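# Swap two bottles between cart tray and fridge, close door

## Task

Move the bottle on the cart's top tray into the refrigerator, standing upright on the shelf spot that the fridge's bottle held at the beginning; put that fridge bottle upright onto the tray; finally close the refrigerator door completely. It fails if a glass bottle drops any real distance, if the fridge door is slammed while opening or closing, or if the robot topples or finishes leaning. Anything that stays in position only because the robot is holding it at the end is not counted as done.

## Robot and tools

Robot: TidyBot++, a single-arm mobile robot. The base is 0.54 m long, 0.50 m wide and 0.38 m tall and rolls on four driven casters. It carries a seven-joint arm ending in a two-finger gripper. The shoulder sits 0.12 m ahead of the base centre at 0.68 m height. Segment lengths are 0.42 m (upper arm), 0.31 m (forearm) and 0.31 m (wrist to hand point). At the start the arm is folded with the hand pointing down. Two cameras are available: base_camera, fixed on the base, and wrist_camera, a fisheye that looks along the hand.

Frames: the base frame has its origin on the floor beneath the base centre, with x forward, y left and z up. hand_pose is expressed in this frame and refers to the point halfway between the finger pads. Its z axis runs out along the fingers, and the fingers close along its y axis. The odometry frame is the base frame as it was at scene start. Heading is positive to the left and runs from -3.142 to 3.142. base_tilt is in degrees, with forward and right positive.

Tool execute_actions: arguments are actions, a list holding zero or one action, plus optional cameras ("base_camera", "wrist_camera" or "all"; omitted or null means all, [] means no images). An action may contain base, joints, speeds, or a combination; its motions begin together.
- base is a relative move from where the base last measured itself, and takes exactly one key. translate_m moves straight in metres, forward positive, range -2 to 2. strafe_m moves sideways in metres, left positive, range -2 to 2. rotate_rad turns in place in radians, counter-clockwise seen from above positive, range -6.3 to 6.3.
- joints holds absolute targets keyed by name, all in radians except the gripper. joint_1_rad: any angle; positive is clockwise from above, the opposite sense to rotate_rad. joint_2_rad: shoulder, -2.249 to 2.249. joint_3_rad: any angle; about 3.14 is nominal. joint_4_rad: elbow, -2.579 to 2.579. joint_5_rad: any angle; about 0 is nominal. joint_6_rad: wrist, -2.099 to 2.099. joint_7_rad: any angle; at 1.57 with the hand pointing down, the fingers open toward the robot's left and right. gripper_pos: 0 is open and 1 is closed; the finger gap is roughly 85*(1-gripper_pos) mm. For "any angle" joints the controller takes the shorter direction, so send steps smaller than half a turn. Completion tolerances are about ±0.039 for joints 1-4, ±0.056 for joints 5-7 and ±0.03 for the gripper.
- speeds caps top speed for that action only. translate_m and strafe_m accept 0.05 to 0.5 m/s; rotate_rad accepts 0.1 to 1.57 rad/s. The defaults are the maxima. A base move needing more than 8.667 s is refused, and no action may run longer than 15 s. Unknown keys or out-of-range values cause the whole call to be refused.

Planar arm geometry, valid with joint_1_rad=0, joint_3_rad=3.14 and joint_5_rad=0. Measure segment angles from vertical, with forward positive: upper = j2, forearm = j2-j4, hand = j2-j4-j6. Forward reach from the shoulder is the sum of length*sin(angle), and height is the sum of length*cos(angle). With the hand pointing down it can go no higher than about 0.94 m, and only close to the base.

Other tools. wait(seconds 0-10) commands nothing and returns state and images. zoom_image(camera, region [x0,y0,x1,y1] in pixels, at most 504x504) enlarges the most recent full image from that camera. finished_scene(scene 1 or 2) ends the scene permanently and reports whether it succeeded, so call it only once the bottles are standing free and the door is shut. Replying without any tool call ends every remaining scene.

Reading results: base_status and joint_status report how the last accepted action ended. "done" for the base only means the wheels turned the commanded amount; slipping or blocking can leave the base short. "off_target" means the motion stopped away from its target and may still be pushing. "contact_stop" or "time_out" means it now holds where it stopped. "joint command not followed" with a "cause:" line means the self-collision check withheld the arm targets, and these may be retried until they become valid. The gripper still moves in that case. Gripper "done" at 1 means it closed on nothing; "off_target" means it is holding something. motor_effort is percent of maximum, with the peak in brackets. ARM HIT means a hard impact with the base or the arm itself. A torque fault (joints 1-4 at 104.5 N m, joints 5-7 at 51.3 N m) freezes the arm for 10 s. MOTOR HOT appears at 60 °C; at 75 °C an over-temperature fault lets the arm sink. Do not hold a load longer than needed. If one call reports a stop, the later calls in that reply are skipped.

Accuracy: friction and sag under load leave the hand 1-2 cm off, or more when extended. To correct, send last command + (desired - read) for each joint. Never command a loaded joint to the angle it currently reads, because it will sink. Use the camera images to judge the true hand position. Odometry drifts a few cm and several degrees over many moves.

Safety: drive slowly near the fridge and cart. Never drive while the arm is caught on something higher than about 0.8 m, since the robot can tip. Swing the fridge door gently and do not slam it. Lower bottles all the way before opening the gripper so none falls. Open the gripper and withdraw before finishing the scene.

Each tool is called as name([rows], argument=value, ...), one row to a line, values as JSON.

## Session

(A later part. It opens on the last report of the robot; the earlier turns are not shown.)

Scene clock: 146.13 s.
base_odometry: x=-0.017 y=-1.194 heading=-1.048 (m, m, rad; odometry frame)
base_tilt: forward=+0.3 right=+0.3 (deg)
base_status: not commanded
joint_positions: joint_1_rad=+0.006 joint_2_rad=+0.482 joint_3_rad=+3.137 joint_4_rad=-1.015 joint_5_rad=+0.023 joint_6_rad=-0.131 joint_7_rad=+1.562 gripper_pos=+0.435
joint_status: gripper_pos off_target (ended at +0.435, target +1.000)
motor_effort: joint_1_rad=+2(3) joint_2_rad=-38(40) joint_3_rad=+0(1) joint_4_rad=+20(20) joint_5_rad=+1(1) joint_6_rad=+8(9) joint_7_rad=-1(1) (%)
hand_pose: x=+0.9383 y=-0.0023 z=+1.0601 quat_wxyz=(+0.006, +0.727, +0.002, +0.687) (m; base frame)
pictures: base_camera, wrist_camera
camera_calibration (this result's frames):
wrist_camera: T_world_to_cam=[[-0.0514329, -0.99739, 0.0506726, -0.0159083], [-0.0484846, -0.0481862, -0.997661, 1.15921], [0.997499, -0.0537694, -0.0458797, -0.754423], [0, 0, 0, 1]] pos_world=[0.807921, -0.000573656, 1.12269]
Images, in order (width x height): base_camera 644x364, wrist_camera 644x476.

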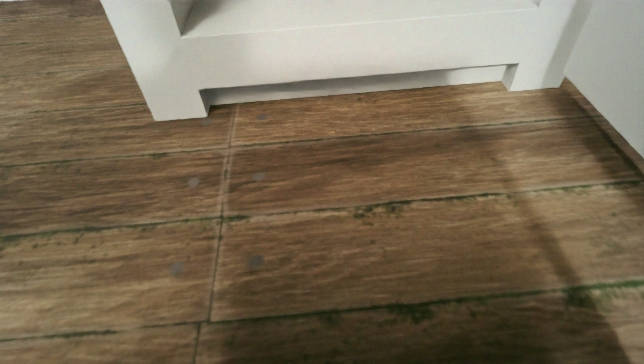

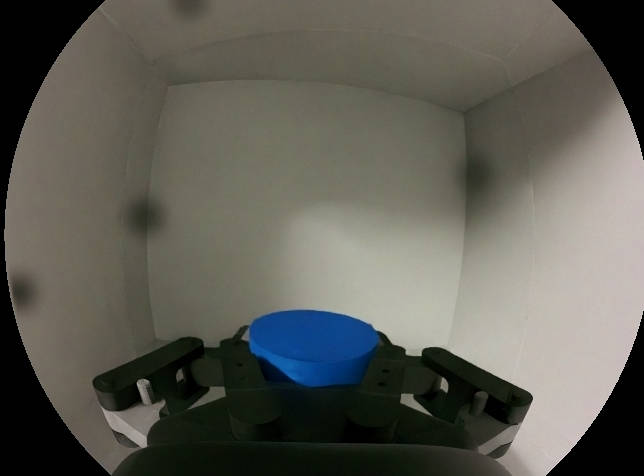

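execute_actions([
  {"joints":{"joint_4_rad":-0.86,"joint_6_rad":-0.25}},
], cameras=[])

execute_actions([
  {"base":{"translate_m":-0.65},"speeds":{"translate_m":0.3}},
], cameras=[])

execute_actions([
  {"joints":{"joint_1_rad":-2.2,"joint_2_rad":0.1,"joint_4_rad":-1.45,"joint_6_rad":0.08}},
])

Scene clock: 149.33 s.
base_odometry: x=-0.017 y=-1.194 heading=-1.048 (m, m, rad; odometry frame)
base_tilt: forward=+0.3 right=+0.3 (deg)
base_status: not commanded
joint_positions: joint_1_rad=+0.006 joint_2_rad=+0.512 joint_3_rad=+3.137 joint_4_rad=-0.892 joint_5_rad=+0.023 joint_6_rad=-0.229 joint_7_rad=+1.562 gripper_pos=+0.435
joint_status: all done
motor_effort: joint_1_rad=+1(2) joint_2_rad=-45(47) joint_3_rad=+0(1) joint_4_rad=+23(24) joint_5_rad=+1(1) joint_6_rad=+11(12) joint_7_rad=-1(1) (%)
hand_pose: x=+0.9459 y=-0.0032 z=+1.0816 quat_wxyz=(+0.007, +0.729, +0.002, +0.685) (m; base frame)
pictures: none
No camera images: the call's "cameras" was empty. Leave "cameras" out to get every camera's image.

Scene clock: 152.50 s.
base_odometry: x=-0.342 y=-0.631 heading=-1.048 (m, m, rad; odometry frame)
base_tilt: forward=+0.3 right=+0.3 (deg)
base_status: done
joint_positions: joint_1_rad=+0.005 joint_2_rad=+0.511 joint_3_rad=+3.137 joint_4_rad=-0.890 joint_5_rad=+0.023 joint_6_rad=-0.232 joint_7_rad=+1.562 gripper_pos=+0.435
joint_status: not commanded
motor_effort: joint_1_rad=+1(6) joint_2_rad=-46(50) joint_3_rad=+0(2) joint_4_rad=+24(25) joint_5_rad=+1(1) joint_6_rad=+11(12) joint_7_rad=-1(1) (%)
hand_pose: x=+0.9454 y=-0.0022 z=+1.0823 quat_wxyz=(+0.006, +0.729, +0.002, +0.685) (m; base frame)
pictures: none
No camera images: the call's "cameras" was empty. Leave "cameras" out to get every camera's image.

Scene clock: 155.77 s.
base_odometry: x=-0.342 y=-0.631 heading=-1.048 (m, m, rad; odometry frame)
base_tilt: forward=+0.3 right=+0.3 (deg)
base_status: not commanded
joint_positions: joint_1_rad=-2.189 joint_2_rad=+0.141 joint_3_rad=+3.137 joint_4_rad=-1.460 joint_5_rad=+0.023 joint_6_rad=+0.016 joint_7_rad=+1.562 gripper_pos=+0.435
joint_status: joint_2_rad off_target (ended at +0.141, target +0.100); joint_6_rad off_target (ended at +0.016, target +0.080); the others done
motor_effort: joint_1_rad=+0(5) joint_2_rad=-31(46) joint_3_rad=-1(3) joint_4_rad=+23(23) joint_5_rad=+1(0) joint_6_rad=+11(11) joint_7_rad=-1(1) (%)
hand_pose: x=-0.2815 y=+0.5554 z=+1.0842 quat_wxyz=(-0.622, +0.321, +0.636, +0.324) (m; base frame)
pictures: base_camera, wrist_camera
camera_calibration (this result's frames):
wrist_camera: T_world_to_cam=[[0.838134, 0.543161, 0.0500734, -0.128217], [0.0440017, 0.0241749, -0.998739, 1.13801], [-0.543686, 0.839281, -0.00363821, -0.482228], [0, 0, 0, 1]] pos_world=[-0.204792, 0.446855, 1.14124]
Images, in order (width x height): base_camera 644x364, wrist_camera 644x476.

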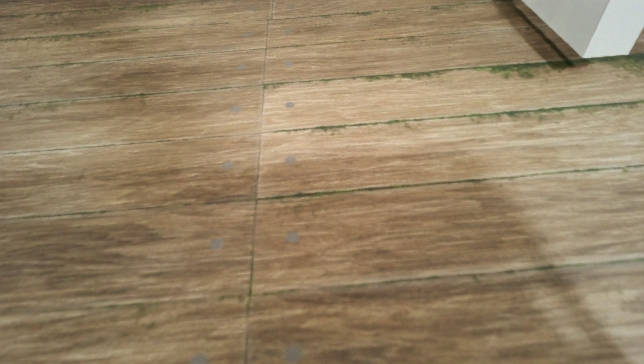

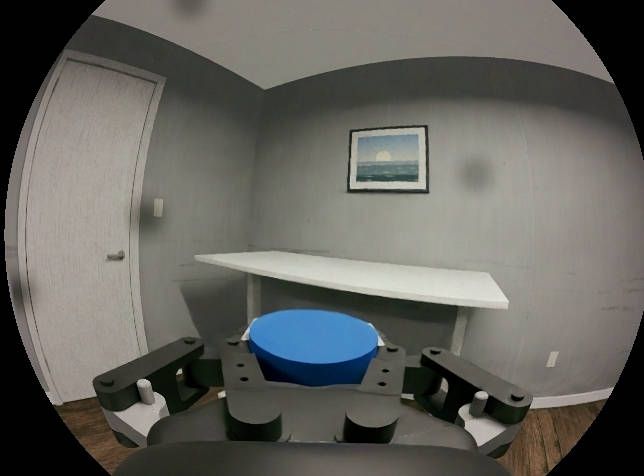

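execute_actions([
  {"base":{"rotate_rad":3.6},"joints":{"joint_1_rad":0},"speeds":{"rotate_rad":1.2}},
])

Scene clock: 162.60 s.
base_odometry: x=-0.342 y=-0.631 heading=+2.552 (m, m, rad; odometry frame)
base_tilt: forward=+0.3 right=+0.3 (deg)
base_status: done
joint_positions: joint_1_rad=-0.011 joint_2_rad=+0.138 joint_3_rad=+3.134 joint_4_rad=-1.460 joint_5_rad=+0.023 joint_6_rad=+0.016 joint_7_rad=+1.562 gripper_pos=+0.435
joint_status: all done
motor_effort: joint_1_rad=+1(6) joint_2_rad=-32(33) joint_3_rad=+0(4) joint_4_rad=+24(24) joint_5_rad=+1(1) joint_6_rad=+11(12) joint_7_rad=-1(1) (%)
hand_pose: x=+0.8022 y=+0.0138 z=+1.0864 quat_wxyz=(-0.002, +0.711, +0.011, +0.703) (m; base frame)
pictures: base_camera, wrist_camera
camera_calibration (this result's frames):
wrist_camera: T_world_to_cam=[[-0.0293983, -0.998342, 0.0494824, -0.0245719], [-0.0016386, -0.0494555, -0.998775, 1.14328], [0.999566, -0.0294434, -0.000181972, -0.668246], [0, 0, 0, 1]] pos_world=[0.669107, 0.0123351, 1.14298]
Images, in order (width x height): base_camera 644x364, wrist_camera 644x476.

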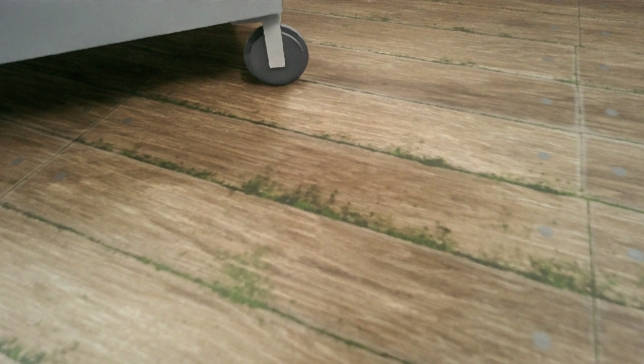

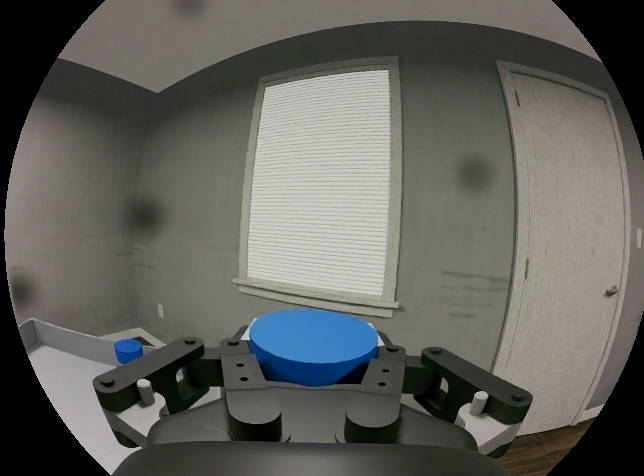

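execute_actions([
  {"base":{"strafe_m":0.17},"speeds":{"strafe_m":0.2}},
], cameras=[])

execute_actions([
  {"base":{"translate_m":0.1},"speeds":{"translate_m":0.15},"joints":{"joint_4_rad":-1.75,"joint_6_rad":0.36}},
])

Scene clock: 168.53 s.
base_odometry: x=-0.436 y=-0.773 heading=+2.553 (m, m, rad; odometry frame)
base_tilt: forward=+0.3 right=+0.3 (deg)
base_status: done
joint_positions: joint_1_rad=-0.005 joint_2_rad=+0.138 joint_3_rad=+3.134 joint_4_rad=-1.460 joint_5_rad=+0.023 joint_6_rad=+0.017 joint_7_rad=+1.562 gripper_pos=+0.435
joint_status: not commanded
motor_effort: joint_1_rad=+1(5) joint_2_rad=-31(33) joint_3_rad=+0(2) joint_4_rad=+24(24) joint_5_rad=+1(1) joint_6_rad=+12(12) joint_7_rad=-1(1) (%)
hand_pose: x=+0.8023 y=+0.0093 z=+1.0865 quat_wxyz=(+0.000, +0.711, +0.009, +0.703) (m; base frame)
pictures: none
No camera images: the call's "cameras" was empty. Leave "cameras" out to get every camera's image.

Scene clock: 169.97 s.
base_odometry: x=-0.520 y=-0.717 heading=+2.553 (m, m, rad; odometry frame)
base_tilt: forward=+0.3 right=+0.3 (deg)
base_status: done
joint_positions: joint_1_rad=-0.005 joint_2_rad=+0.132 joint_3_rad=+3.134 joint_4_rad=-1.766 joint_5_rad=+0.023 joint_6_rad=+0.297 joint_7_rad=+1.562 gripper_pos=+0.435
joint_status: joint_6_rad off_target (ended at +0.297, target +0.360); the others done
motor_effort: joint_1_rad=+1(2) joint_2_rad=-30(34) joint_3_rad=+0(3) joint_4_rad=+23(25) joint_5_rad=+1(0) joint_6_rad=+11(12) joint_7_rad=-1(1) (%)
hand_pose: x=+0.7830 y=+0.0112 z=+0.9880 quat_wxyz=(-0.002, +0.718, +0.011, +0.696) (m; base frame)
pictures: base_camera, wrist_camera
camera_calibration (this result's frames):
wrist_camera: T_world_to_cam=[[-0.0284094, -0.998382, 0.049263, -0.0233412], [-0.0217667, -0.0486534, -0.998579, 1.06033], [0.999359, -0.0294413, -0.0203492, -0.629079], [0, 0, 0, 1]] pos_world=[0.651092, 0.00976416, 1.04717]
Images, in order (width x height): base_camera 644x364, wrist_camera 644x476.

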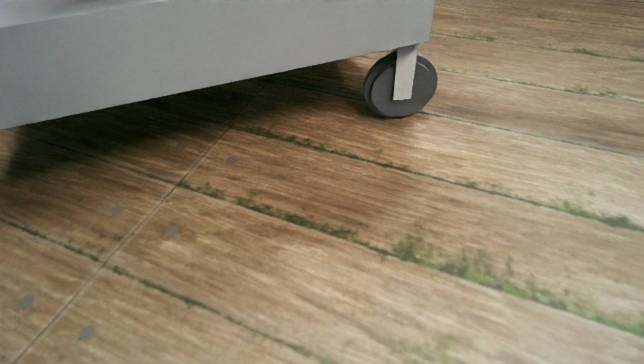

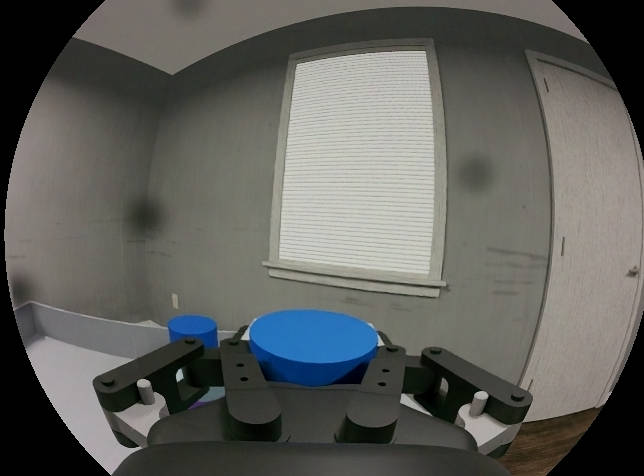

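execute_actions([
  {"joints":{"joint_4_rad":-1.93,"joint_6_rad":0.54}},
], cameras=["wrist_camera"])

Scene clock: 174.40 s.
base_odometry: x=-0.520 y=-0.717 heading=+2.553 (m, m, rad; odometry frame)
base_tilt: forward=+0.3 right=+0.3 (deg)
base_status: not commanded
joint_positions: joint_1_rad=-0.005 joint_2_rad=+0.132 joint_3_rad=+3.134 joint_4_rad=-1.947 joint_5_rad=+0.023 joint_6_rad=+0.476 joint_7_rad=+1.562 gripper_pos=+0.435
joint_status: joint_6_rad off_target (ended at +0.476, target +0.540); the others done
motor_effort: joint_1_rad=+1(1) joint_2_rad=-29(30) joint_3_rad=+1(0) joint_4_rad=+21(23) joint_5_rad=+1(1) joint_6_rad=+11(12) joint_7_rad=-1(1) (%)
hand_pose: x=+0.7599 y=+0.0122 z=+0.9357 quat_wxyz=(-0.004, +0.718, +0.012, +0.696) (m; base frame)
pictures: wrist_camera
camera_calibration (this result's frames):
wrist_camera: T_world_to_cam=[[-0.0245155, -0.998566, 0.0475992, -0.021842], [-0.0226912, -0.0470455, -0.998635, 1.00846], [0.999442, -0.0255621, -0.0215053, -0.606055], [0, 0, 0, 1]] pos_world=[0.628064, 0.0101406, 0.995088]
Images, in order (width x height): wrist_camera 644x476.

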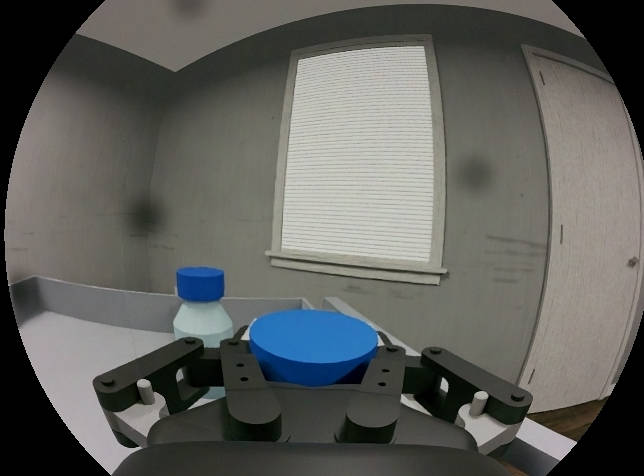

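execute_actions([
  {"base":{"strafe_m":0.05},"speeds":{"strafe_m":0.06}},
], cameras=[])

execute_actions([
  {"joints":{"joint_4_rad":-1.98,"joint_6_rad":0.59}},
], cameras=["wrist_camera"])

Scene clock: 178.93 s.
base_odometry: x=-0.548 y=-0.759 heading=+2.553 (m, m, rad; odometry frame)
base_tilt: forward=+0.3 right=+0.3 (deg)
base_status: done
joint_positions: joint_1_rad=-0.004 joint_2_rad=+0.132 joint_3_rad=+3.134 joint_4_rad=-1.947 joint_5_rad=+0.023 joint_6_rad=+0.477 joint_7_rad=+1.562 gripper_pos=+0.435
joint_status: not commanded
motor_effort: joint_1_rad=+1(3) joint_2_rad=-29(29) joint_3_rad=+0(3) joint_4_rad=+22(22) joint_5_rad=+1(1) joint_6_rad=+11(12) joint_7_rad=-1(1) (%)
hand_pose: x=+0.7599 y=+0.0117 z=+0.9359 quat_wxyz=(-0.004, +0.718, +0.012, +0.696) (m; base frame)
pictures: none
No camera images: the call's "cameras" was empty. Leave "cameras" out to get every camera's image.

Scene clock: 179.70 s.
base_odometry: x=-0.548 y=-0.759 heading=+2.553 (m, m, rad; odometry frame)
base_tilt: forward=+0.3 right=+0.3 (deg)
base_status: not commanded
joint_positions: joint_1_rad=-0.004 joint_2_rad=+0.132 joint_3_rad=+3.134 joint_4_rad=-1.994 joint_5_rad=+0.023 joint_6_rad=+0.529 joint_7_rad=+1.562 gripper_pos=+0.435
joint_status: joint_6_rad off_target (ended at +0.529, target +0.590); the others done
motor_effort: joint_1_rad=+1(0) joint_2_rad=-28(29) joint_3_rad=+0(0) joint_4_rad=+21(21) joint_5_rad=+1(1) joint_6_rad=+11(12) joint_7_rad=-1(1) (%)
hand_pose: x=+0.7526 y=+0.0119 z=+0.9251 quat_wxyz=(-0.005, +0.716, +0.012, +0.698) (m; base frame)
pictures: wrist_camera
camera_calibration (this result's frames):
wrist_camera: T_world_to_cam=[[-0.0246248, -0.998602, 0.0467648, -0.0209541], [-0.0165481, -0.0463654, -0.998787, 0.993183], [0.99956, -0.0253688, -0.0153833, -0.604734], [0, 0, 0, 1]] pos_world=[0.620387, 0.00978313, 0.983656]
Images, in order (width x height): wrist_camera 644x476.

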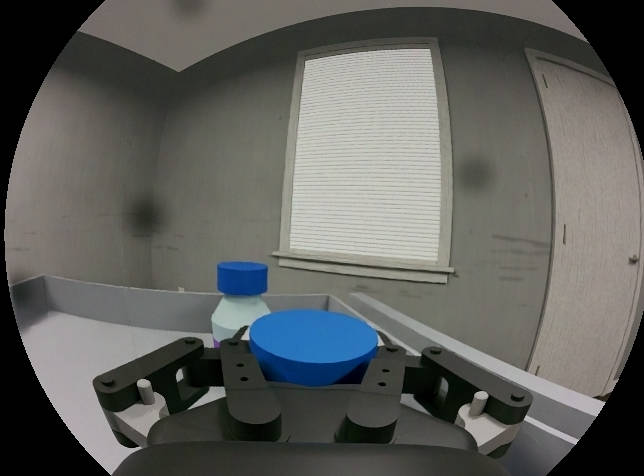

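execute_actions([
  {"joints":{"joint_4_rad":-2.01,"joint_6_rad":0.62}},
], cameras=[])

execute_actions([
  {"joints":{"gripper_pos":0}},
], cameras=["wrist_camera"])

Scene clock: 183.43 s.
base_odometry: x=-0.548 y=-0.759 heading=+2.553 (m, m, rad; odometry frame)
base_tilt: forward=+0.3 right=+0.3 (deg)
base_status: not commanded
joint_positions: joint_1_rad=-0.004 joint_2_rad=+0.130 joint_3_rad=+3.134 joint_4_rad=-2.014 joint_5_rad=+0.023 joint_6_rad=+0.564 joint_7_rad=+1.562 gripper_pos=+0.435
joint_status: all done
motor_effort: joint_1_rad=+1(0) joint_2_rad=-27(28) joint_3_rad=+0(1) joint_4_rad=+20(21) joint_5_rad=+0(1) joint_6_rad=+11(11) joint_7_rad=-1(1) (%)
hand_pose: x=+0.7488 y=+0.0121 z=+0.9256 quat_wxyz=(-0.005, +0.710, +0.012, +0.704) (m; base frame)
pictures: none
No camera images: the call's "cameras" was empty. Leave "cameras" out to get every camera's image.

Scene clock: 184.53 s.
base_odometry: x=-0.548 y=-0.759 heading=+2.553 (m, m, rad; odometry frame)
base_tilt: forward=+0.3 right=+0.3 (deg)
base_status: not commanded
joint_positions: joint_1_rad=-0.004 joint_2_rad=+0.109 joint_3_rad=+3.134 joint_4_rad=-2.013 joint_5_rad=+0.023 joint_6_rad=+0.579 joint_7_rad=+1.562 gripper_pos=+0.000
joint_status: all done
motor_effort: joint_1_rad=+1(1) joint_2_rad=-23(27) joint_3_rad=+0(1) joint_4_rad=+17(20) joint_5_rad=+0(1) joint_6_rad=+8(11) joint_7_rad=-1(1) (%)
hand_pose: x=+0.7437 y=+0.0122 z=+0.9441 quat_wxyz=(-0.005, +0.697, +0.012, +0.717) (m; base frame)
pictures: wrist_camera
camera_calibration (this result's frames):
wrist_camera: T_world_to_cam=[[-0.0261116, -0.998675, 0.0443504, -0.0184297], [0.0372166, -0.045306, -0.99828, 0.971526], [0.998966, -0.0244161, 0.0383503, -0.645801], [0, 0, 0, 1]] pos_world=[0.608495, 0.00984269, 0.995439]
Images, in order (width x height): wrist_camera 644x476.

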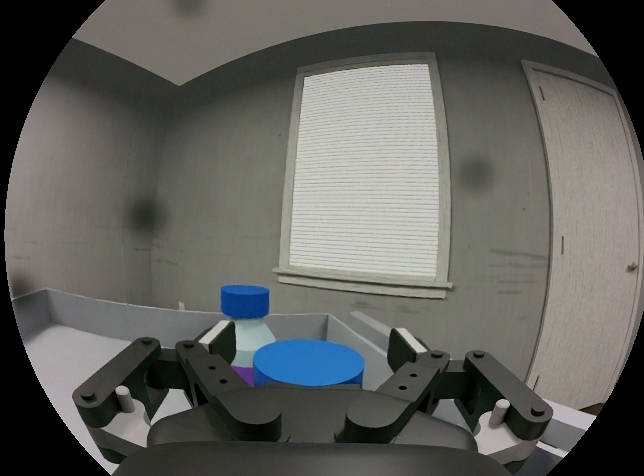

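execute_actions([
  {"joints":{"joint_6_rad":0.47,"joint_4_rad":-2.03}},
], cameras=["wrist_camera"])

execute_actions([
  {"joints":{"gripper_pos":1}},
], cameras=["wrist_camera"])

Scene clock: 195.43 s.
base_odometry: x=-0.548 y=-0.759 heading=+2.553 (m, m, rad; odometry frame)
base_tilt: forward=+0.3 right=+0.3 (deg)
base_status: not commanded
joint_positions: joint_1_rad=-0.004 joint_2_rad=+0.107 joint_3_rad=+3.134 joint_4_rad=-2.024 joint_5_rad=+0.023 joint_6_rad=+0.503 joint_7_rad=+1.562 gripper_pos=+0.000
joint_status: all done
motor_effort: joint_1_rad=+1(1) joint_2_rad=-22(25) joint_3_rad=+0(0) joint_4_rad=+17(19) joint_5_rad=+1(1) joint_6_rad=+9(9) joint_7_rad=-1(1) (%)
hand_pose: x=+0.7410 y=+0.0117 z=+0.9153 quat_wxyz=(-0.004, +0.727, +0.012, +0.687) (m; base frame)
pictures: wrist_camera
camera_calibration (this result's frames):
wrist_camera: T_world_to_cam=[[-0.0236097, -0.99855, 0.0483751, -0.023239], [-0.0477546, -0.0472069, -0.997743, 1.00535], [0.99858, -0.0258665, -0.0465709, -0.563992], [0, 0, 0, 1]] pos_world=[0.610653, 0.00966544, 0.977936]
Images, in order (width x height): wrist_camera 644x476.

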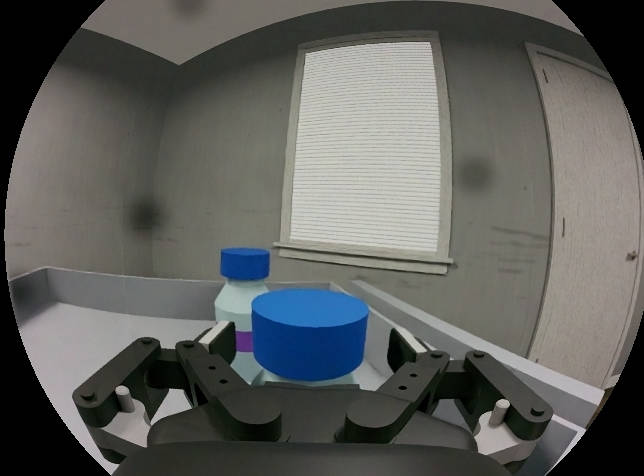

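Scene clock: 196.53 s.
base_odometry: x=-0.548 y=-0.759 heading=+2.553 (m, m, rad; odometry frame)
base_tilt: forward=+0.3 right=+0.3 (deg)
base_status: not commanded
joint_positions: joint_1_rad=-0.004 joint_2_rad=+0.107 joint_3_rad=+3.134 joint_4_rad=-2.024 joint_5_rad=+0.023 joint_6_rad=+0.503 joint_7_rad=+1.562 gripper_pos=+0.436
joint_status: gripper_pos off_target (ended at +0.436, target +1.000)
motor_effort: joint_1_rad=+2(2) joint_2_rad=-22(22) joint_3_rad=+1(1) joint_4_rad=+17(17) joint_5_rad=+1(0) joint_6_rad=+8(9) joint_7_rad=-1(1) (%)
hand_pose: x=+0.7408 y=+0.0117 z=+0.9155 quat_wxyz=(-0.004, +0.727, +0.012, +0.687) (m; base frame)
pictures: wrist_camera
camera_calibration (this result's frames):
wrist_camera: T_world_to_cam=[[-0.0236248, -0.99855, 0.0483674, -0.0232346], [-0.0474374, -0.0472067, -0.997758, 1.00532], [0.998595, -0.0258663, -0.0462534, -0.564144], [0, 0, 0, 1]] pos_world=[0.610492, 0.00966478, 0.9781]
Images, in order (width x height): wrist_camera 644x476.

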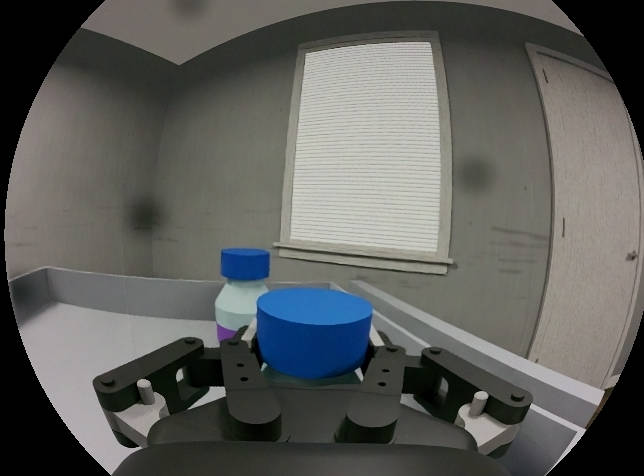

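execute_actions([
  {"joints":{"joint_4_rad":-1.93}},
], cameras=[])

execute_actions([
  {"base":{"strafe_m":0.24},"speeds":{"strafe_m":0.12}},
], cameras=[])

execute_actions([
  {"joints":{"joint_4_rad":-2.03}},
])

Scene clock: 200.57 s.
base_odometry: x=-0.548 y=-0.759 heading=+2.553 (m, m, rad; odometry frame)
base_tilt: forward=+0.3 right=+0.3 (deg)
base_status: not commanded
joint_positions: joint_1_rad=-0.004 joint_2_rad=+0.121 joint_3_rad=+3.134 joint_4_rad=-1.959 joint_5_rad=+0.023 joint_6_rad=+0.487 joint_7_rad=+1.562 gripper_pos=+0.436
joint_status: all done
motor_effort: joint_1_rad=+1(2) joint_2_rad=-28(29) joint_3_rad=+1(0) joint_4_rad=+21(22) joint_5_rad=+1(0) joint_6_rad=+12(12) joint_7_rad=-1(1) (%)
hand_pose: x=+0.7554 y=+0.0117 z=+0.9391 quat_wxyz=(-0.004, +0.715, +0.012, +0.699) (m; base frame)
pictures: none
No camera images: the call's "cameras" was empty. Leave "cameras" out to get every camera's image.

Scene clock: 203.17 s.
base_odometry: x=-0.681 y=-0.959 heading=+2.553 (m, m, rad; odometry frame)
base_tilt: forward=+0.3 right=+0.3 (deg)
base_status: done
joint_positions: joint_1_rad=-0.002 joint_2_rad=+0.121 joint_3_rad=+3.134 joint_4_rad=-1.959 joint_5_rad=+0.023 joint_6_rad=+0.487 joint_7_rad=+1.562 gripper_pos=+0.436
joint_status: not commanded
motor_effort: joint_1_rad=+2(2) joint_2_rad=-28(30) joint_3_rad=+2(2) joint_4_rad=+22(22) joint_5_rad=+0(0) joint_6_rad=+12(12) joint_7_rad=-1(1) (%)
hand_pose: x=+0.7554 y=+0.0106 z=+0.9390 quat_wxyz=(-0.004, +0.715, +0.011, +0.699) (m; base frame)
pictures: none
No camera images: the call's "cameras" was empty. Leave "cameras" out to get every camera's image.

Scene clock: 204.10 s.
base_odometry: x=-0.681 y=-0.958 heading=+2.553 (m, m, rad; odometry frame)
base_tilt: forward=+0.3 right=+0.3 (deg)
base_status: not commanded
joint_positions: joint_1_rad=-0.002 joint_2_rad=+0.107 joint_3_rad=+3.134 joint_4_rad=-2.016 joint_5_rad=+0.023 joint_6_rad=+0.489 joint_7_rad=+1.562 gripper_pos=+0.436
joint_status: all done
motor_effort: joint_1_rad=+2(4) joint_2_rad=-22(29) joint_3_rad=+0(2) joint_4_rad=+16(21) joint_5_rad=+1(1) joint_6_rad=+8(11) joint_7_rad=-1(2) (%)
hand_pose: x=+0.7421 y=+0.0106 z=+0.9154 quat_wxyz=(-0.004, +0.729, +0.011, +0.684) (m; base frame)
pictures: base_camera, wrist_camera
camera_calibration (this result's frames):
wrist_camera: T_world_to_cam=[[-0.0251964, -0.998493, 0.0487538, -0.0234688], [-0.053861, -0.0473425, -0.997426, 1.00974], [0.998231, -0.0277575, -0.0525869, -0.559378], [0, 0, 0, 1]] pos_world=[0.612182, 0.00884335, 0.978871]
Images, in order (width x height): base_camera 644x364, wrist_camera 644x476.

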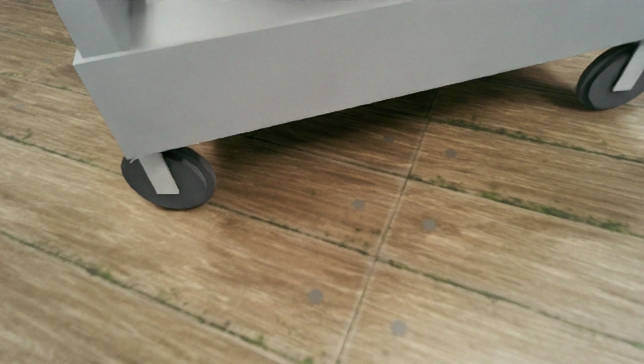

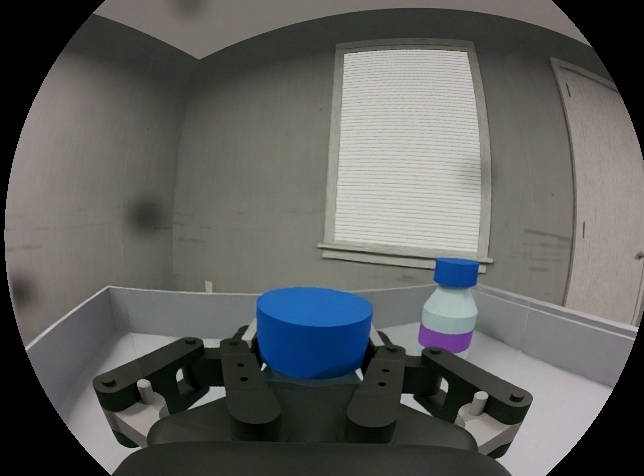

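execute_actions([
  {"joints":{"gripper_pos":0}},
], cameras=[])

execute_actions([
  {"base":{"translate_m":-0.12},"speeds":{"translate_m":0.15}},
], cameras=[])

execute_actions([
  {"base":{"strafe_m":-0.165},"speeds":{"strafe_m":0.15}},
])

Scene clock: 207.40 s.
base_odometry: x=-0.681 y=-0.958 heading=+2.553 (m, m, rad; odometry frame)
base_tilt: forward=+0.3 right=+0.3 (deg)
base_status: not commanded
joint_positions: joint_1_rad=-0.002 joint_2_rad=+0.107 joint_3_rad=+3.134 joint_4_rad=-2.019 joint_5_rad=+0.023 joint_6_rad=+0.489 joint_7_rad=+1.562 gripper_pos=+0.000
joint_status: all done
motor_effort: joint_1_rad=+1(1) joint_2_rad=-23(23) joint_3_rad=+0(1) joint_4_rad=+17(18) joint_5_rad=+1(0) joint_6_rad=+8(9) joint_7_rad=-1(1) (%)
hand_pose: x=+0.7416 y=+0.0106 z=+0.9137 quat_wxyz=(-0.004, +0.730, +0.011, +0.683) (m; base frame)
pictures: none
No camera images: the call's "cameras" was empty. Leave "cameras" out to get every camera's image.

Scene clock: 208.83 s.
base_odometry: x=-0.581 y=-1.025 heading=+2.553 (m, m, rad; odometry frame)
base_tilt: forward=+0.3 right=+0.4 (deg)
base_status: done
joint_positions: joint_1_rad=-0.002 joint_2_rad=+0.103 joint_3_rad=+3.134 joint_4_rad=-2.021 joint_5_rad=+0.023 joint_6_rad=+0.489 joint_7_rad=+1.562 gripper_pos=+0.000
joint_status: not commanded
motor_effort: joint_1_rad=+1(2) joint_2_rad=-21(26) joint_3_rad=+0(0) joint_4_rad=+17(18) joint_5_rad=+1(1) joint_6_rad=+8(9) joint_7_rad=-1(1) (%)
hand_pose: x=+0.7403 y=+0.0106 z=+0.9152 quat_wxyz=(-0.004, +0.729, +0.011, +0.684) (m; base frame)
pictures: none
No camera images: the call's "cameras" was empty. Leave "cameras" out to get every camera's image.

Scene clock: 210.60 s.
base_odometry: x=-0.489 y=-0.888 heading=+2.553 (m, m, rad; odometry frame)
base_tilt: forward=+0.3 right=+0.3 (deg)
base_status: done
joint_positions: joint_1_rad=-0.002 joint_2_rad=+0.103 joint_3_rad=+3.134 joint_4_rad=-2.021 joint_5_rad=+0.023 joint_6_rad=+0.489 joint_7_rad=+1.562 gripper_pos=+0.000
joint_status: not commanded
motor_effort: joint_1_rad=+0(4) joint_2_rad=-23(24) joint_3_rad=+0(2) joint_4_rad=+17(17) joint_5_rad=+1(0) joint_6_rad=+8(9) joint_7_rad=-1(1) (%)
hand_pose: x=+0.7402 y=+0.0106 z=+0.9151 quat_wxyz=(-0.004, +0.729, +0.011, +0.684) (m; base frame)
pictures: base_camera, wrist_camera
camera_calibration (this result's frames):
wrist_camera: T_world_to_cam=[[-0.0251534, -0.998491, 0.0488174, -0.0236037], [-0.0548072, -0.047382, -0.997372, 1.00993], [0.99818, -0.0277628, -0.0535327, -0.556561], [0, 0, 0, 1]] pos_world=[0.610305, 0.00883258, 0.978631]
Images, in order (width x height): base_camera 644x364, wrist_camera 644x476.

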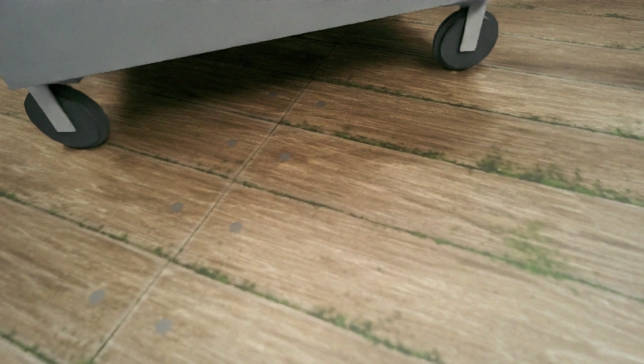

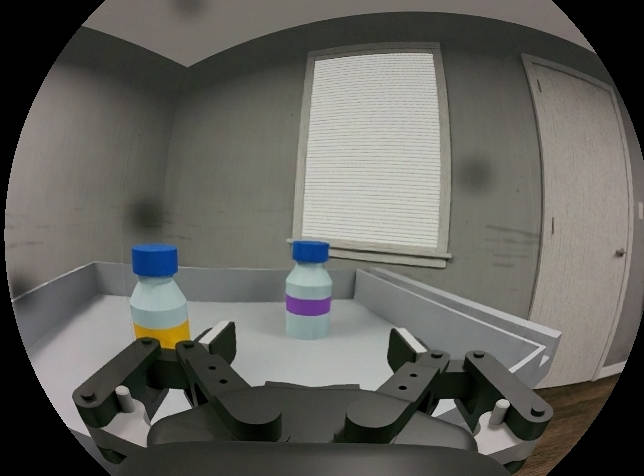

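execute_actions([
  {"base":{"translate_m":0.2},"speeds":{"translate_m":0.12}},
], cameras=["wrist_camera"])

Scene clock: 214.47 s.
base_odometry: x=-0.656 y=-0.777 heading=+2.552 (m, m, rad; odometry frame)
base_tilt: forward=+0.3 right=+0.3 (deg)
base_status: done
joint_positions: joint_1_rad=-0.002 joint_2_rad=+0.102 joint_3_rad=+3.134 joint_4_rad=-2.022 joint_5_rad=+0.023 joint_6_rad=+0.489 joint_7_rad=+1.562 gripper_pos=+0.000
joint_status: not commanded
motor_effort: joint_1_rad=+0(0) joint_2_rad=-22(26) joint_3_rad=+0(0) joint_4_rad=+17(18) joint_5_rad=+1(1) joint_6_rad=+8(8) joint_7_rad=-1(1) (%)
hand_pose: x=+0.7397 y=+0.0106 z=+0.9154 quat_wxyz=(-0.004, +0.729, +0.011, +0.684) (m; base frame)
pictures: wrist_camera
camera_calibration (this result's frames):
wrist_camera: T_world_to_cam=[[-0.0251778, -0.998491, 0.0488098, -0.0236105], [-0.0542881, -0.0473875, -0.9974, 1.0099], [0.998208, -0.0277622, -0.053013, -0.556543], [0, 0, 0, 1]] pos_world=[0.609777, 0.008831, 0.978925]
Images, in order (width x height): wrist_camera 644x476.

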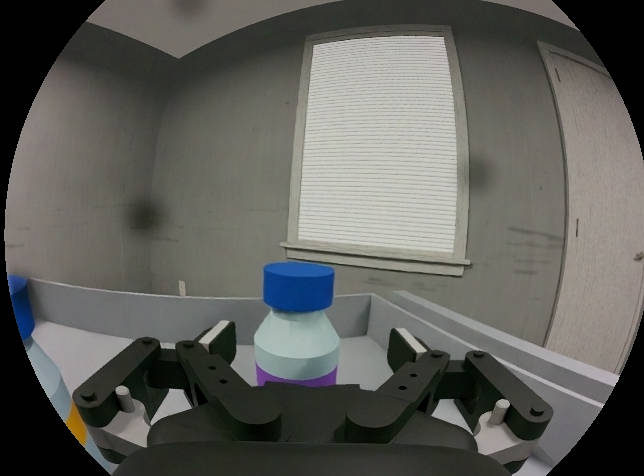

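execute_actions([
  {"base":{"translate_m":0.075},"speeds":{"translate_m":0.06},"joints":{"joint_1_rad":-0.03}},
], cameras=["wrist_camera"])

Scene clock: 217.70 s.
base_odometry: x=-0.718 y=-0.735 heading=+2.552 (m, m, rad; odometry frame)
base_tilt: forward=+0.3 right=+0.3 (deg)
base_status: done
joint_positions: joint_1_rad=-0.018 joint_2_rad=+0.101 joint_3_rad=+3.134 joint_4_rad=-2.022 joint_5_rad=+0.023 joint_6_rad=+0.489 joint_7_rad=+1.562 gripper_pos=+0.000
joint_status: all done
motor_effort: joint_1_rad=+1(1) joint_2_rad=-23(26) joint_3_rad=+0(1) joint_4_rad=+17(18) joint_5_rad=+1(0) joint_6_rad=+8(9) joint_7_rad=-1(1) (%)
hand_pose: x=+0.7393 y=+0.0205 z=+0.9157 quat_wxyz=(-0.009, +0.729, +0.017, +0.684) (m; base frame)
pictures: wrist_camera
camera_calibration (this result's frames):
wrist_camera: T_world_to_cam=[[-0.00929323, -0.998765, 0.048798, -0.0254953], [-0.0530613, -0.0482388, -0.997425, 1.00978], [0.998548, -0.0118586, -0.0525475, -0.556838], [0, 0, 0, 1]] pos_world=[0.609373, 0.0166433, 0.97916]
Images, in order (width x height): wrist_camera 644x476.

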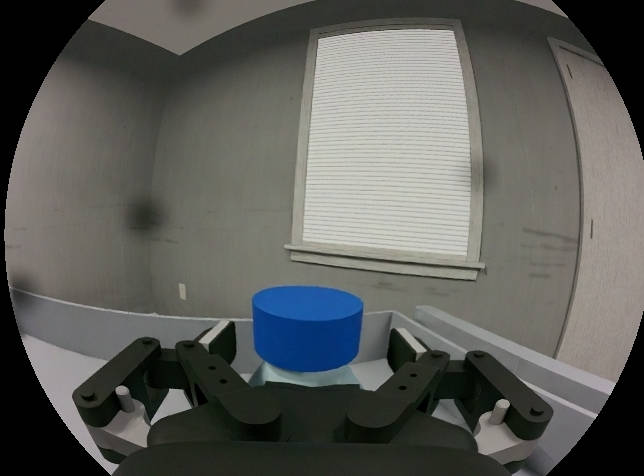

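execute_actions([
  {"base":{"translate_m":0.012},"speeds":{"translate_m":0.05}},
], cameras=[])

execute_actions([
  {"joints":{"gripper_pos":1}},
], cameras=["wrist_camera"])

Scene clock: 219.57 s.
base_odometry: x=-0.728 y=-0.728 heading=+2.552 (m, m, rad; odometry frame)
base_tilt: forward=+0.3 right=+0.3 (deg)
base_status: done
joint_positions: joint_1_rad=-0.018 joint_2_rad=+0.102 joint_3_rad=+3.134 joint_4_rad=-2.022 joint_5_rad=+0.023 joint_6_rad=+0.489 joint_7_rad=+1.562 gripper_pos=+0.000
joint_status: not commanded
motor_effort: joint_1_rad=+0(0) joint_2_rad=-24(24) joint_3_rad=+0(2) joint_4_rad=+17(18) joint_5_rad=+1(1) joint_6_rad=+8(9) joint_7_rad=-1(1) (%)
hand_pose: x=+0.7396 y=+0.0205 z=+0.9149 quat_wxyz=(-0.009, +0.729, +0.017, +0.684) (m; base frame)
pictures: none
No camera images: the call's "cameras" was empty. Leave "cameras" out to get every camera's image.

Scene clock: 220.67 s.
base_odometry: x=-0.728 y=-0.728 heading=+2.552 (m, m, rad; odometry frame)
base_tilt: forward=+0.3 right=+0.3 (deg)
base_status: not commanded
joint_positions: joint_1_rad=-0.018 joint_2_rad=+0.102 joint_3_rad=+3.134 joint_4_rad=-2.022 joint_5_rad=+0.023 joint_6_rad=+0.489 joint_7_rad=+1.562 gripper_pos=+0.435
joint_status: gripper_pos off_target (ended at +0.435, target +1.000)
motor_effort: joint_1_rad=+1(3) joint_2_rad=-21(23) joint_3_rad=+1(1) joint_4_rad=+17(18) joint_5_rad=+1(0) joint_6_rad=+8(8) joint_7_rad=-1(2) (%)
hand_pose: x=+0.7395 y=+0.0205 z=+0.9151 quat_wxyz=(-0.009, +0.729, +0.017, +0.684) (m; base frame)
pictures: wrist_camera
camera_calibration (this result's frames):
wrist_camera: T_world_to_cam=[[-0.00916429, -0.998765, 0.0488299, -0.025536], [-0.0541572, -0.0482645, -0.997365, 1.00987], [0.99849, -0.0117846, -0.053648, -0.555989], [0, 0, 0, 1]] pos_world=[0.609608, 0.0166843, 0.978628]
Images, in order (width x height): wrist_camera 644x476.

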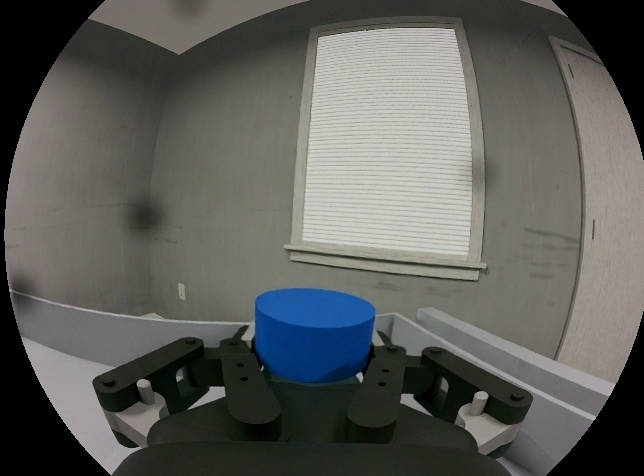

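execute_actions([
  {"joints":{"joint_1_rad":0,"joint_4_rad":-1.40,"joint_6_rad":-0.12}},
], cameras=[])

execute_actions([
  {"base":{"translate_m":-0.5},"speeds":{"translate_m":0.3}},
], cameras=[])

Scene clock: 225.57 s.
base_odometry: x=-0.728 y=-0.728 heading=+2.552 (m, m, rad; odometry frame)
base_tilt: forward=+0.3 right=+0.3 (deg)
base_status: not commanded
joint_positions: joint_1_rad=-0.018 joint_2_rad=+0.114 joint_3_rad=+3.134 joint_4_rad=-1.427 joint_5_rad=+0.023 joint_6_rad=-0.094 joint_7_rad=+1.562 gripper_pos=+0.435
joint_status: all done
motor_effort: joint_1_rad=+1(1) joint_2_rad=-29(29) joint_3_rad=-1(0) joint_4_rad=+23(22) joint_5_rad=+1(0) joint_6_rad=+11(11) joint_7_rad=-1(2) (%)
hand_pose: x=+0.7916 y=+0.0176 z=+1.0893 quat_wxyz=(-0.003, +0.729, +0.013, +0.684) (m; base frame)
pictures: none
No camera images: the call's "cameras" was empty. Leave "cameras" out to get every camera's image.

Scene clock: 228.23 s.
base_odometry: x=-0.313 y=-1.006 heading=+2.552 (m, m, rad; odometry frame)
base_tilt: forward=+0.3 right=+0.4 (deg)
base_status: done
joint_positions: joint_1_rad=-0.015 joint_2_rad=+0.118 joint_3_rad=+3.134 joint_4_rad=-1.425 joint_5_rad=+0.023 joint_6_rad=-0.097 joint_7_rad=+1.562 gripper_pos=+0.435
joint_status: not commanded
motor_effort: joint_1_rad=+1(5) joint_2_rad=-30(33) joint_3_rad=+0(3) joint_4_rad=+23(24) joint_5_rad=+1(1) joint_6_rad=+11(11) joint_7_rad=-1(1) (%)
hand_pose: x=+0.7930 y=+0.0155 z=+1.0866 quat_wxyz=(-0.002, +0.731, +0.012, +0.682) (m; base frame)
pictures: none
No camera images: the call's "cameras" was empty. Leave "cameras" out to get every camera's image.

execute_actions([
  {"base":{"strafe_m":-0.45}},
], cameras=[])

execute_actions([
  {"base":{"rotate_rad":-3.6},"speeds":{"rotate_rad":1.2}},
], cameras=[])

execute_actions([
  {"base":{"strafe_m":-0.24},"joints":{"joint_1_rad":0,"joint_2_rad":0.45,"joint_4_rad":-0.86,"joint_6_rad":-0.33}},
])

Scene clock: 236.00 s.
base_odometry: x=-0.062 y=-0.632 heading=+2.551 (m, m, rad; odometry frame)
base_tilt: forward=+0.3 right=+0.3 (deg)
base_status: done
joint_positions: joint_1_rad=-0.003 joint_2_rad=+0.118 joint_3_rad=+3.135 joint_4_rad=-1.425 joint_5_rad=+0.023 joint_6_rad=-0.098 joint_7_rad=+1.562 gripper_pos=+0.435
joint_status: not commanded
motor_effort: joint_1_rad=+1(7) joint_2_rad=-29(30) joint_3_rad=+0(5) joint_4_rad=+23(23) joint_5_rad=+1(1) joint_6_rad=+11(11) joint_7_rad=-1(1) (%)
hand_pose: x=+0.7931 y=+0.0069 z=+1.0866 quat_wxyz=(+0.002, +0.731, +0.008, +0.682) (m; base frame)
pictures: none
No camera images: the call's "cameras" was empty. Leave "cameras" out to get every camera's image.

Scene clock: 240.07 s.
base_odometry: x=-0.062 y=-0.631 heading=-1.048 (m, m, rad; odometry frame)
base_tilt: forward=+0.3 right=+0.3 (deg)
base_status: done
joint_positions: joint_1_rad=+0.004 joint_2_rad=+0.120 joint_3_rad=+3.137 joint_4_rad=-1.425 joint_5_rad=+0.023 joint_6_rad=-0.098 joint_7_rad=+1.562 gripper_pos=+0.435
joint_status: not commanded
motor_effort: joint_1_rad=+1(5) joint_2_rad=-29(32) joint_3_rad=+0(4) joint_4_rad=+23(24) joint_5_rad=+1(1) joint_6_rad=+11(12) joint_7_rad=-1(1) (%)
hand_pose: x=+0.7942 y=+0.0007 z=+1.0850 quat_wxyz=(+0.005, +0.732, +0.004, +0.681) (m; base frame)
pictures: none
No camera images: the call's "cameras" was empty. Leave "cameras" out to get every camera's image.

Scene clock: 241.83 s.
base_odometry: x=-0.270 y=-0.751 heading=-1.049 (m, m, rad; odometry frame)
base_tilt: forward=+0.3 right=+0.4 (deg)
base_status: done
joint_positions: joint_1_rad=+0.008 joint_2_rad=+0.472 joint_3_rad=+3.137 joint_4_rad=-0.891 joint_5_rad=+0.023 joint_6_rad=-0.305 joint_7_rad=+1.562 gripper_pos=+0.435
joint_status: all done
motor_effort: joint_1_rad=+1(4) joint_2_rad=-42(44) joint_3_rad=+0(3) joint_4_rad=+22(23) joint_5_rad=+1(1) joint_6_rad=+10(10) joint_7_rad=-1(1) (%)
hand_pose: x=+0.9277 y=-0.0045 z=+1.0909 quat_wxyz=(+0.007, +0.741, +0.001, +0.672) (m; base frame)
pictures: base_camera, wrist_camera
camera_calibration (this result's frames):
wrist_camera: T_world_to_cam=[[-0.0543876, -0.997161, 0.0520836, -0.0189999], [-0.0894588, -0.047085, -0.994877, 1.22431], [0.994504, -0.0587683, -0.086644, -0.695348], [0, 0, 0, 1]] pos_world=[0.800018, -0.00216395, 1.15878]
Images, in order (width x height): base_camera 644x364, wrist_camera 644x476.

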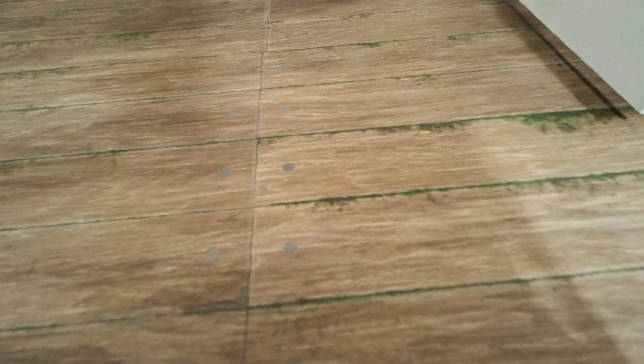

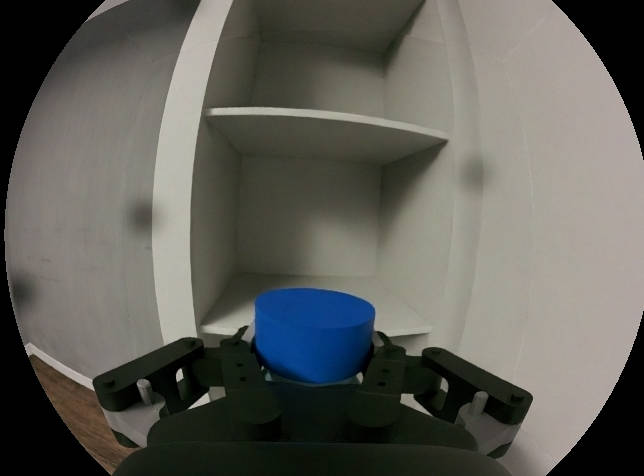

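execute_actions([
  {"base":{"translate_m":0.38},"speeds":{"translate_m":0.2},"joints":{"joint_6_rad":-0.22}},
])

Scene clock: 246.27 s.
base_odometry: x=-0.081 y=-1.081 heading=-1.049 (m, m, rad; odometry frame)
base_tilt: forward=+0.3 right=+0.4 (deg)
base_status: done
joint_positions: joint_1_rad=+0.007 joint_2_rad=+0.475 joint_3_rad=+3.137 joint_4_rad=-0.886 joint_5_rad=+0.023 joint_6_rad=-0.273 joint_7_rad=+1.562 gripper_pos=+0.435
joint_status: all done
motor_effort: joint_1_rad=+1(3) joint_2_rad=-42(46) joint_3_rad=+0(1) joint_4_rad=+22(24) joint_5_rad=+1(1) joint_6_rad=+11(11) joint_7_rad=-1(1) (%)
hand_pose: x=+0.9297 y=-0.0043 z=+1.1013 quat_wxyz=(+0.007, +0.729, +0.001, +0.684) (m; base frame)
pictures: base_camera, wrist_camera
camera_calibration (this result's frames):
wrist_camera: T_world_to_cam=[[-0.0554414, -0.997185, 0.0504837, -0.0164868], [-0.0556905, -0.0473944, -0.997323, 1.20615], [0.996908, -0.0581044, -0.0529061, -0.73581], [0, 0, 0, 1]] pos_world=[0.799792, -0.00202963, 1.16482]
Images, in order (width x height): base_camera 644x364, wrist_camera 644x476.

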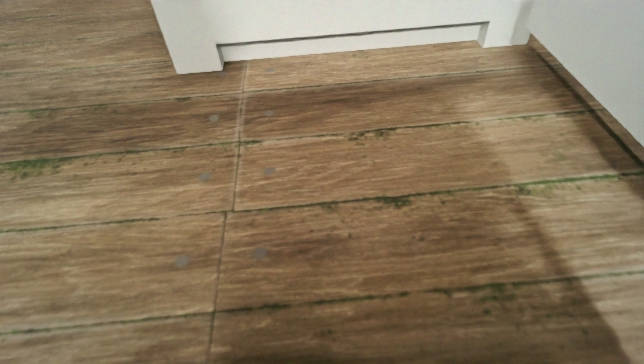

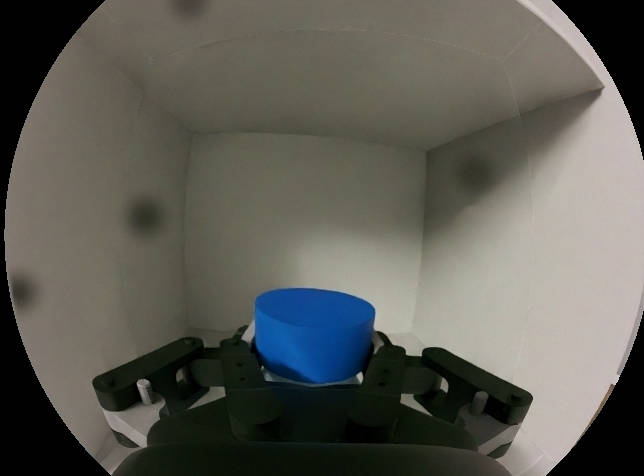

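execute_actions([
  {"base":{"translate_m":0.13},"speeds":{"translate_m":0.08}},
], cameras=[])

execute_actions([
  {"joints":{"joint_4_rad":-0.98,"joint_6_rad":-0.10}},
])

Scene clock: 251.10 s.
base_odometry: x=-0.016 y=-1.194 heading=-1.049 (m, m, rad; odometry frame)
base_tilt: forward=+0.3 right=+0.3 (deg)
base_status: done
joint_positions: joint_1_rad=+0.007 joint_2_rad=+0.475 joint_3_rad=+3.137 joint_4_rad=-0.886 joint_5_rad=+0.023 joint_6_rad=-0.273 joint_7_rad=+1.562 gripper_pos=+0.435
joint_status: not commanded
motor_effort: joint_1_rad=+0(3) joint_2_rad=-40(45) joint_3_rad=+0(2) joint_4_rad=+22(23) joint_5_rad=+1(1) joint_6_rad=+11(11) joint_7_rad=-1(1) (%)
hand_pose: x=+0.9296 y=-0.0043 z=+1.1017 quat_wxyz=(+0.007, +0.729, +0.001, +0.684) (m; base frame)
pictures: none
No camera images: the call's "cameras" was empty. Leave "cameras" out to get every camera's image.

Scene clock: 252.07 s.
base_odometry: x=-0.016 y=-1.194 heading=-1.049 (m, m, rad; odometry frame)
base_tilt: forward=+0.3 right=+0.3 (deg)
base_status: not commanded
joint_positions: joint_1_rad=+0.007 joint_2_rad=+0.477 joint_3_rad=+3.137 joint_4_rad=-0.993 joint_5_rad=+0.023 joint_6_rad=-0.159 joint_7_rad=+1.562 gripper_pos=+0.435
joint_status: joint_6_rad off_target (ended at -0.159, target -0.100); the others done
motor_effort: joint_1_rad=+1(1) joint_2_rad=-43(44) joint_3_rad=-1(0) joint_4_rad=+23(24) joint_5_rad=+1(1) joint_6_rad=+11(11) joint_7_rad=-1(1) (%)
hand_pose: x=+0.9355 y=-0.0035 z=+1.0695 quat_wxyz=(+0.007, +0.727, +0.002, +0.686) (m; base frame)
pictures: base_camera, wrist_camera
camera_calibration (this result's frames):
wrist_camera: T_world_to_cam=[[-0.0531249, -0.997306, 0.0505815, -0.0159716], [-0.0494951, -0.047961, -0.997622, 1.16929], [0.997361, -0.0555021, -0.0468139, -0.75018], [0, 0, 0, 1]] pos_world=[0.805225, -0.00148501, 1.13219]
Images, in order (width x height): base_camera 644x364, wrist_camera 644x476.

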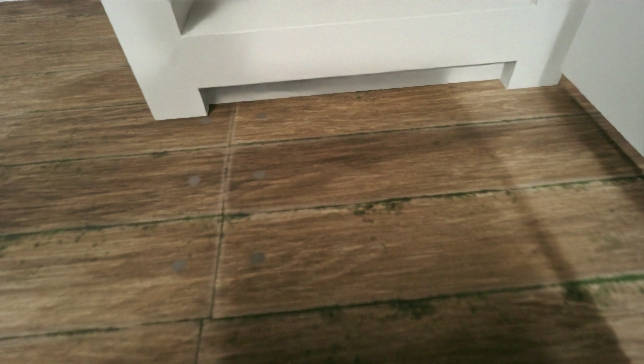

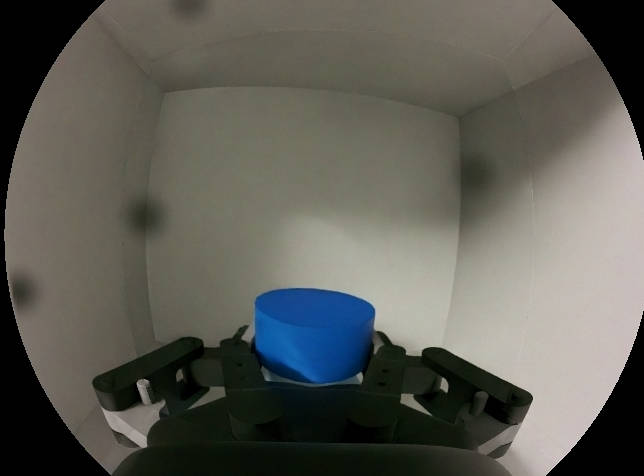

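execute_actions([
  {"joints":{"joint_4_rad":-1.03,"joint_6_rad":-0.05}},
], cameras=[])

execute_actions([
  {"joints":{"joint_4_rad":-1.05,"joint_6_rad":-0.03}},
], cameras=["wrist_camera"])

Scene clock: 254.80 s.
base_odometry: x=-0.016 y=-1.194 heading=-1.049 (m, m, rad; odometry frame)
base_tilt: forward=+0.3 right=+0.3 (deg)
base_status: not commanded
joint_positions: joint_1_rad=+0.007 joint_2_rad=+0.478 joint_3_rad=+3.137 joint_4_rad=-1.040 joint_5_rad=+0.023 joint_6_rad=-0.108 joint_7_rad=+1.562 gripper_pos=+0.435
joint_status: joint_6_rad off_target (ended at -0.108, target -0.050); the others done
motor_effort: joint_1_rad=+1(0) joint_2_rad=-43(44) joint_3_rad=-1(1) joint_4_rad=+23(24) joint_5_rad=+1(1) joint_6_rad=+11(11) joint_7_rad=-1(1) (%)
hand_pose: x=+0.9371 y=-0.0031 z=+1.0550 quat_wxyz=(+0.006, +0.726, +0.002, +0.687) (m; base frame)
pictures: none
No camera images: the call's "cameras" was empty. Leave "cameras" out to get every camera's image.

Scene clock: 255.40 s.
base_odometry: x=-0.016 y=-1.194 heading=-1.049 (m, m, rad; odometry frame)
base_tilt: forward=+0.3 right=+0.3 (deg)
base_status: not commanded
joint_positions: joint_1_rad=+0.007 joint_2_rad=+0.477 joint_3_rad=+3.137 joint_4_rad=-1.056 joint_5_rad=+0.023 joint_6_rad=-0.085 joint_7_rad=+1.562 gripper_pos=+0.435
joint_status: all done
motor_effort: joint_1_rad=+1(2) joint_2_rad=-42(44) joint_3_rad=-1(0) joint_4_rad=+23(23) joint_5_rad=+1(0) joint_6_rad=+11(12) joint_7_rad=-1(1) (%)
hand_pose: x=+0.9374 y=-0.0029 z=+1.0527 quat_wxyz=(+0.006, +0.724, +0.002, +0.690) (m; base frame)
pictures: wrist_camera
camera_calibration (this result's frames):
wrist_camera: T_world_to_cam=[[-0.0519524, -0.997388, 0.0501739, -0.0151325], [-0.0387185, -0.0481923, -0.998087, 1.14305], [0.997899, -0.0537957, -0.0361137, -0.764516], [0, 0, 0, 1]] pos_world=[0.80638, -0.00113466, 1.11401]
Images, in order (width x height): wrist_camera 644x476.

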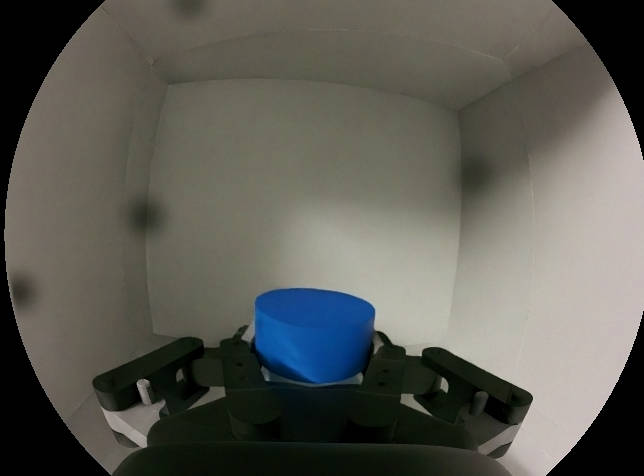

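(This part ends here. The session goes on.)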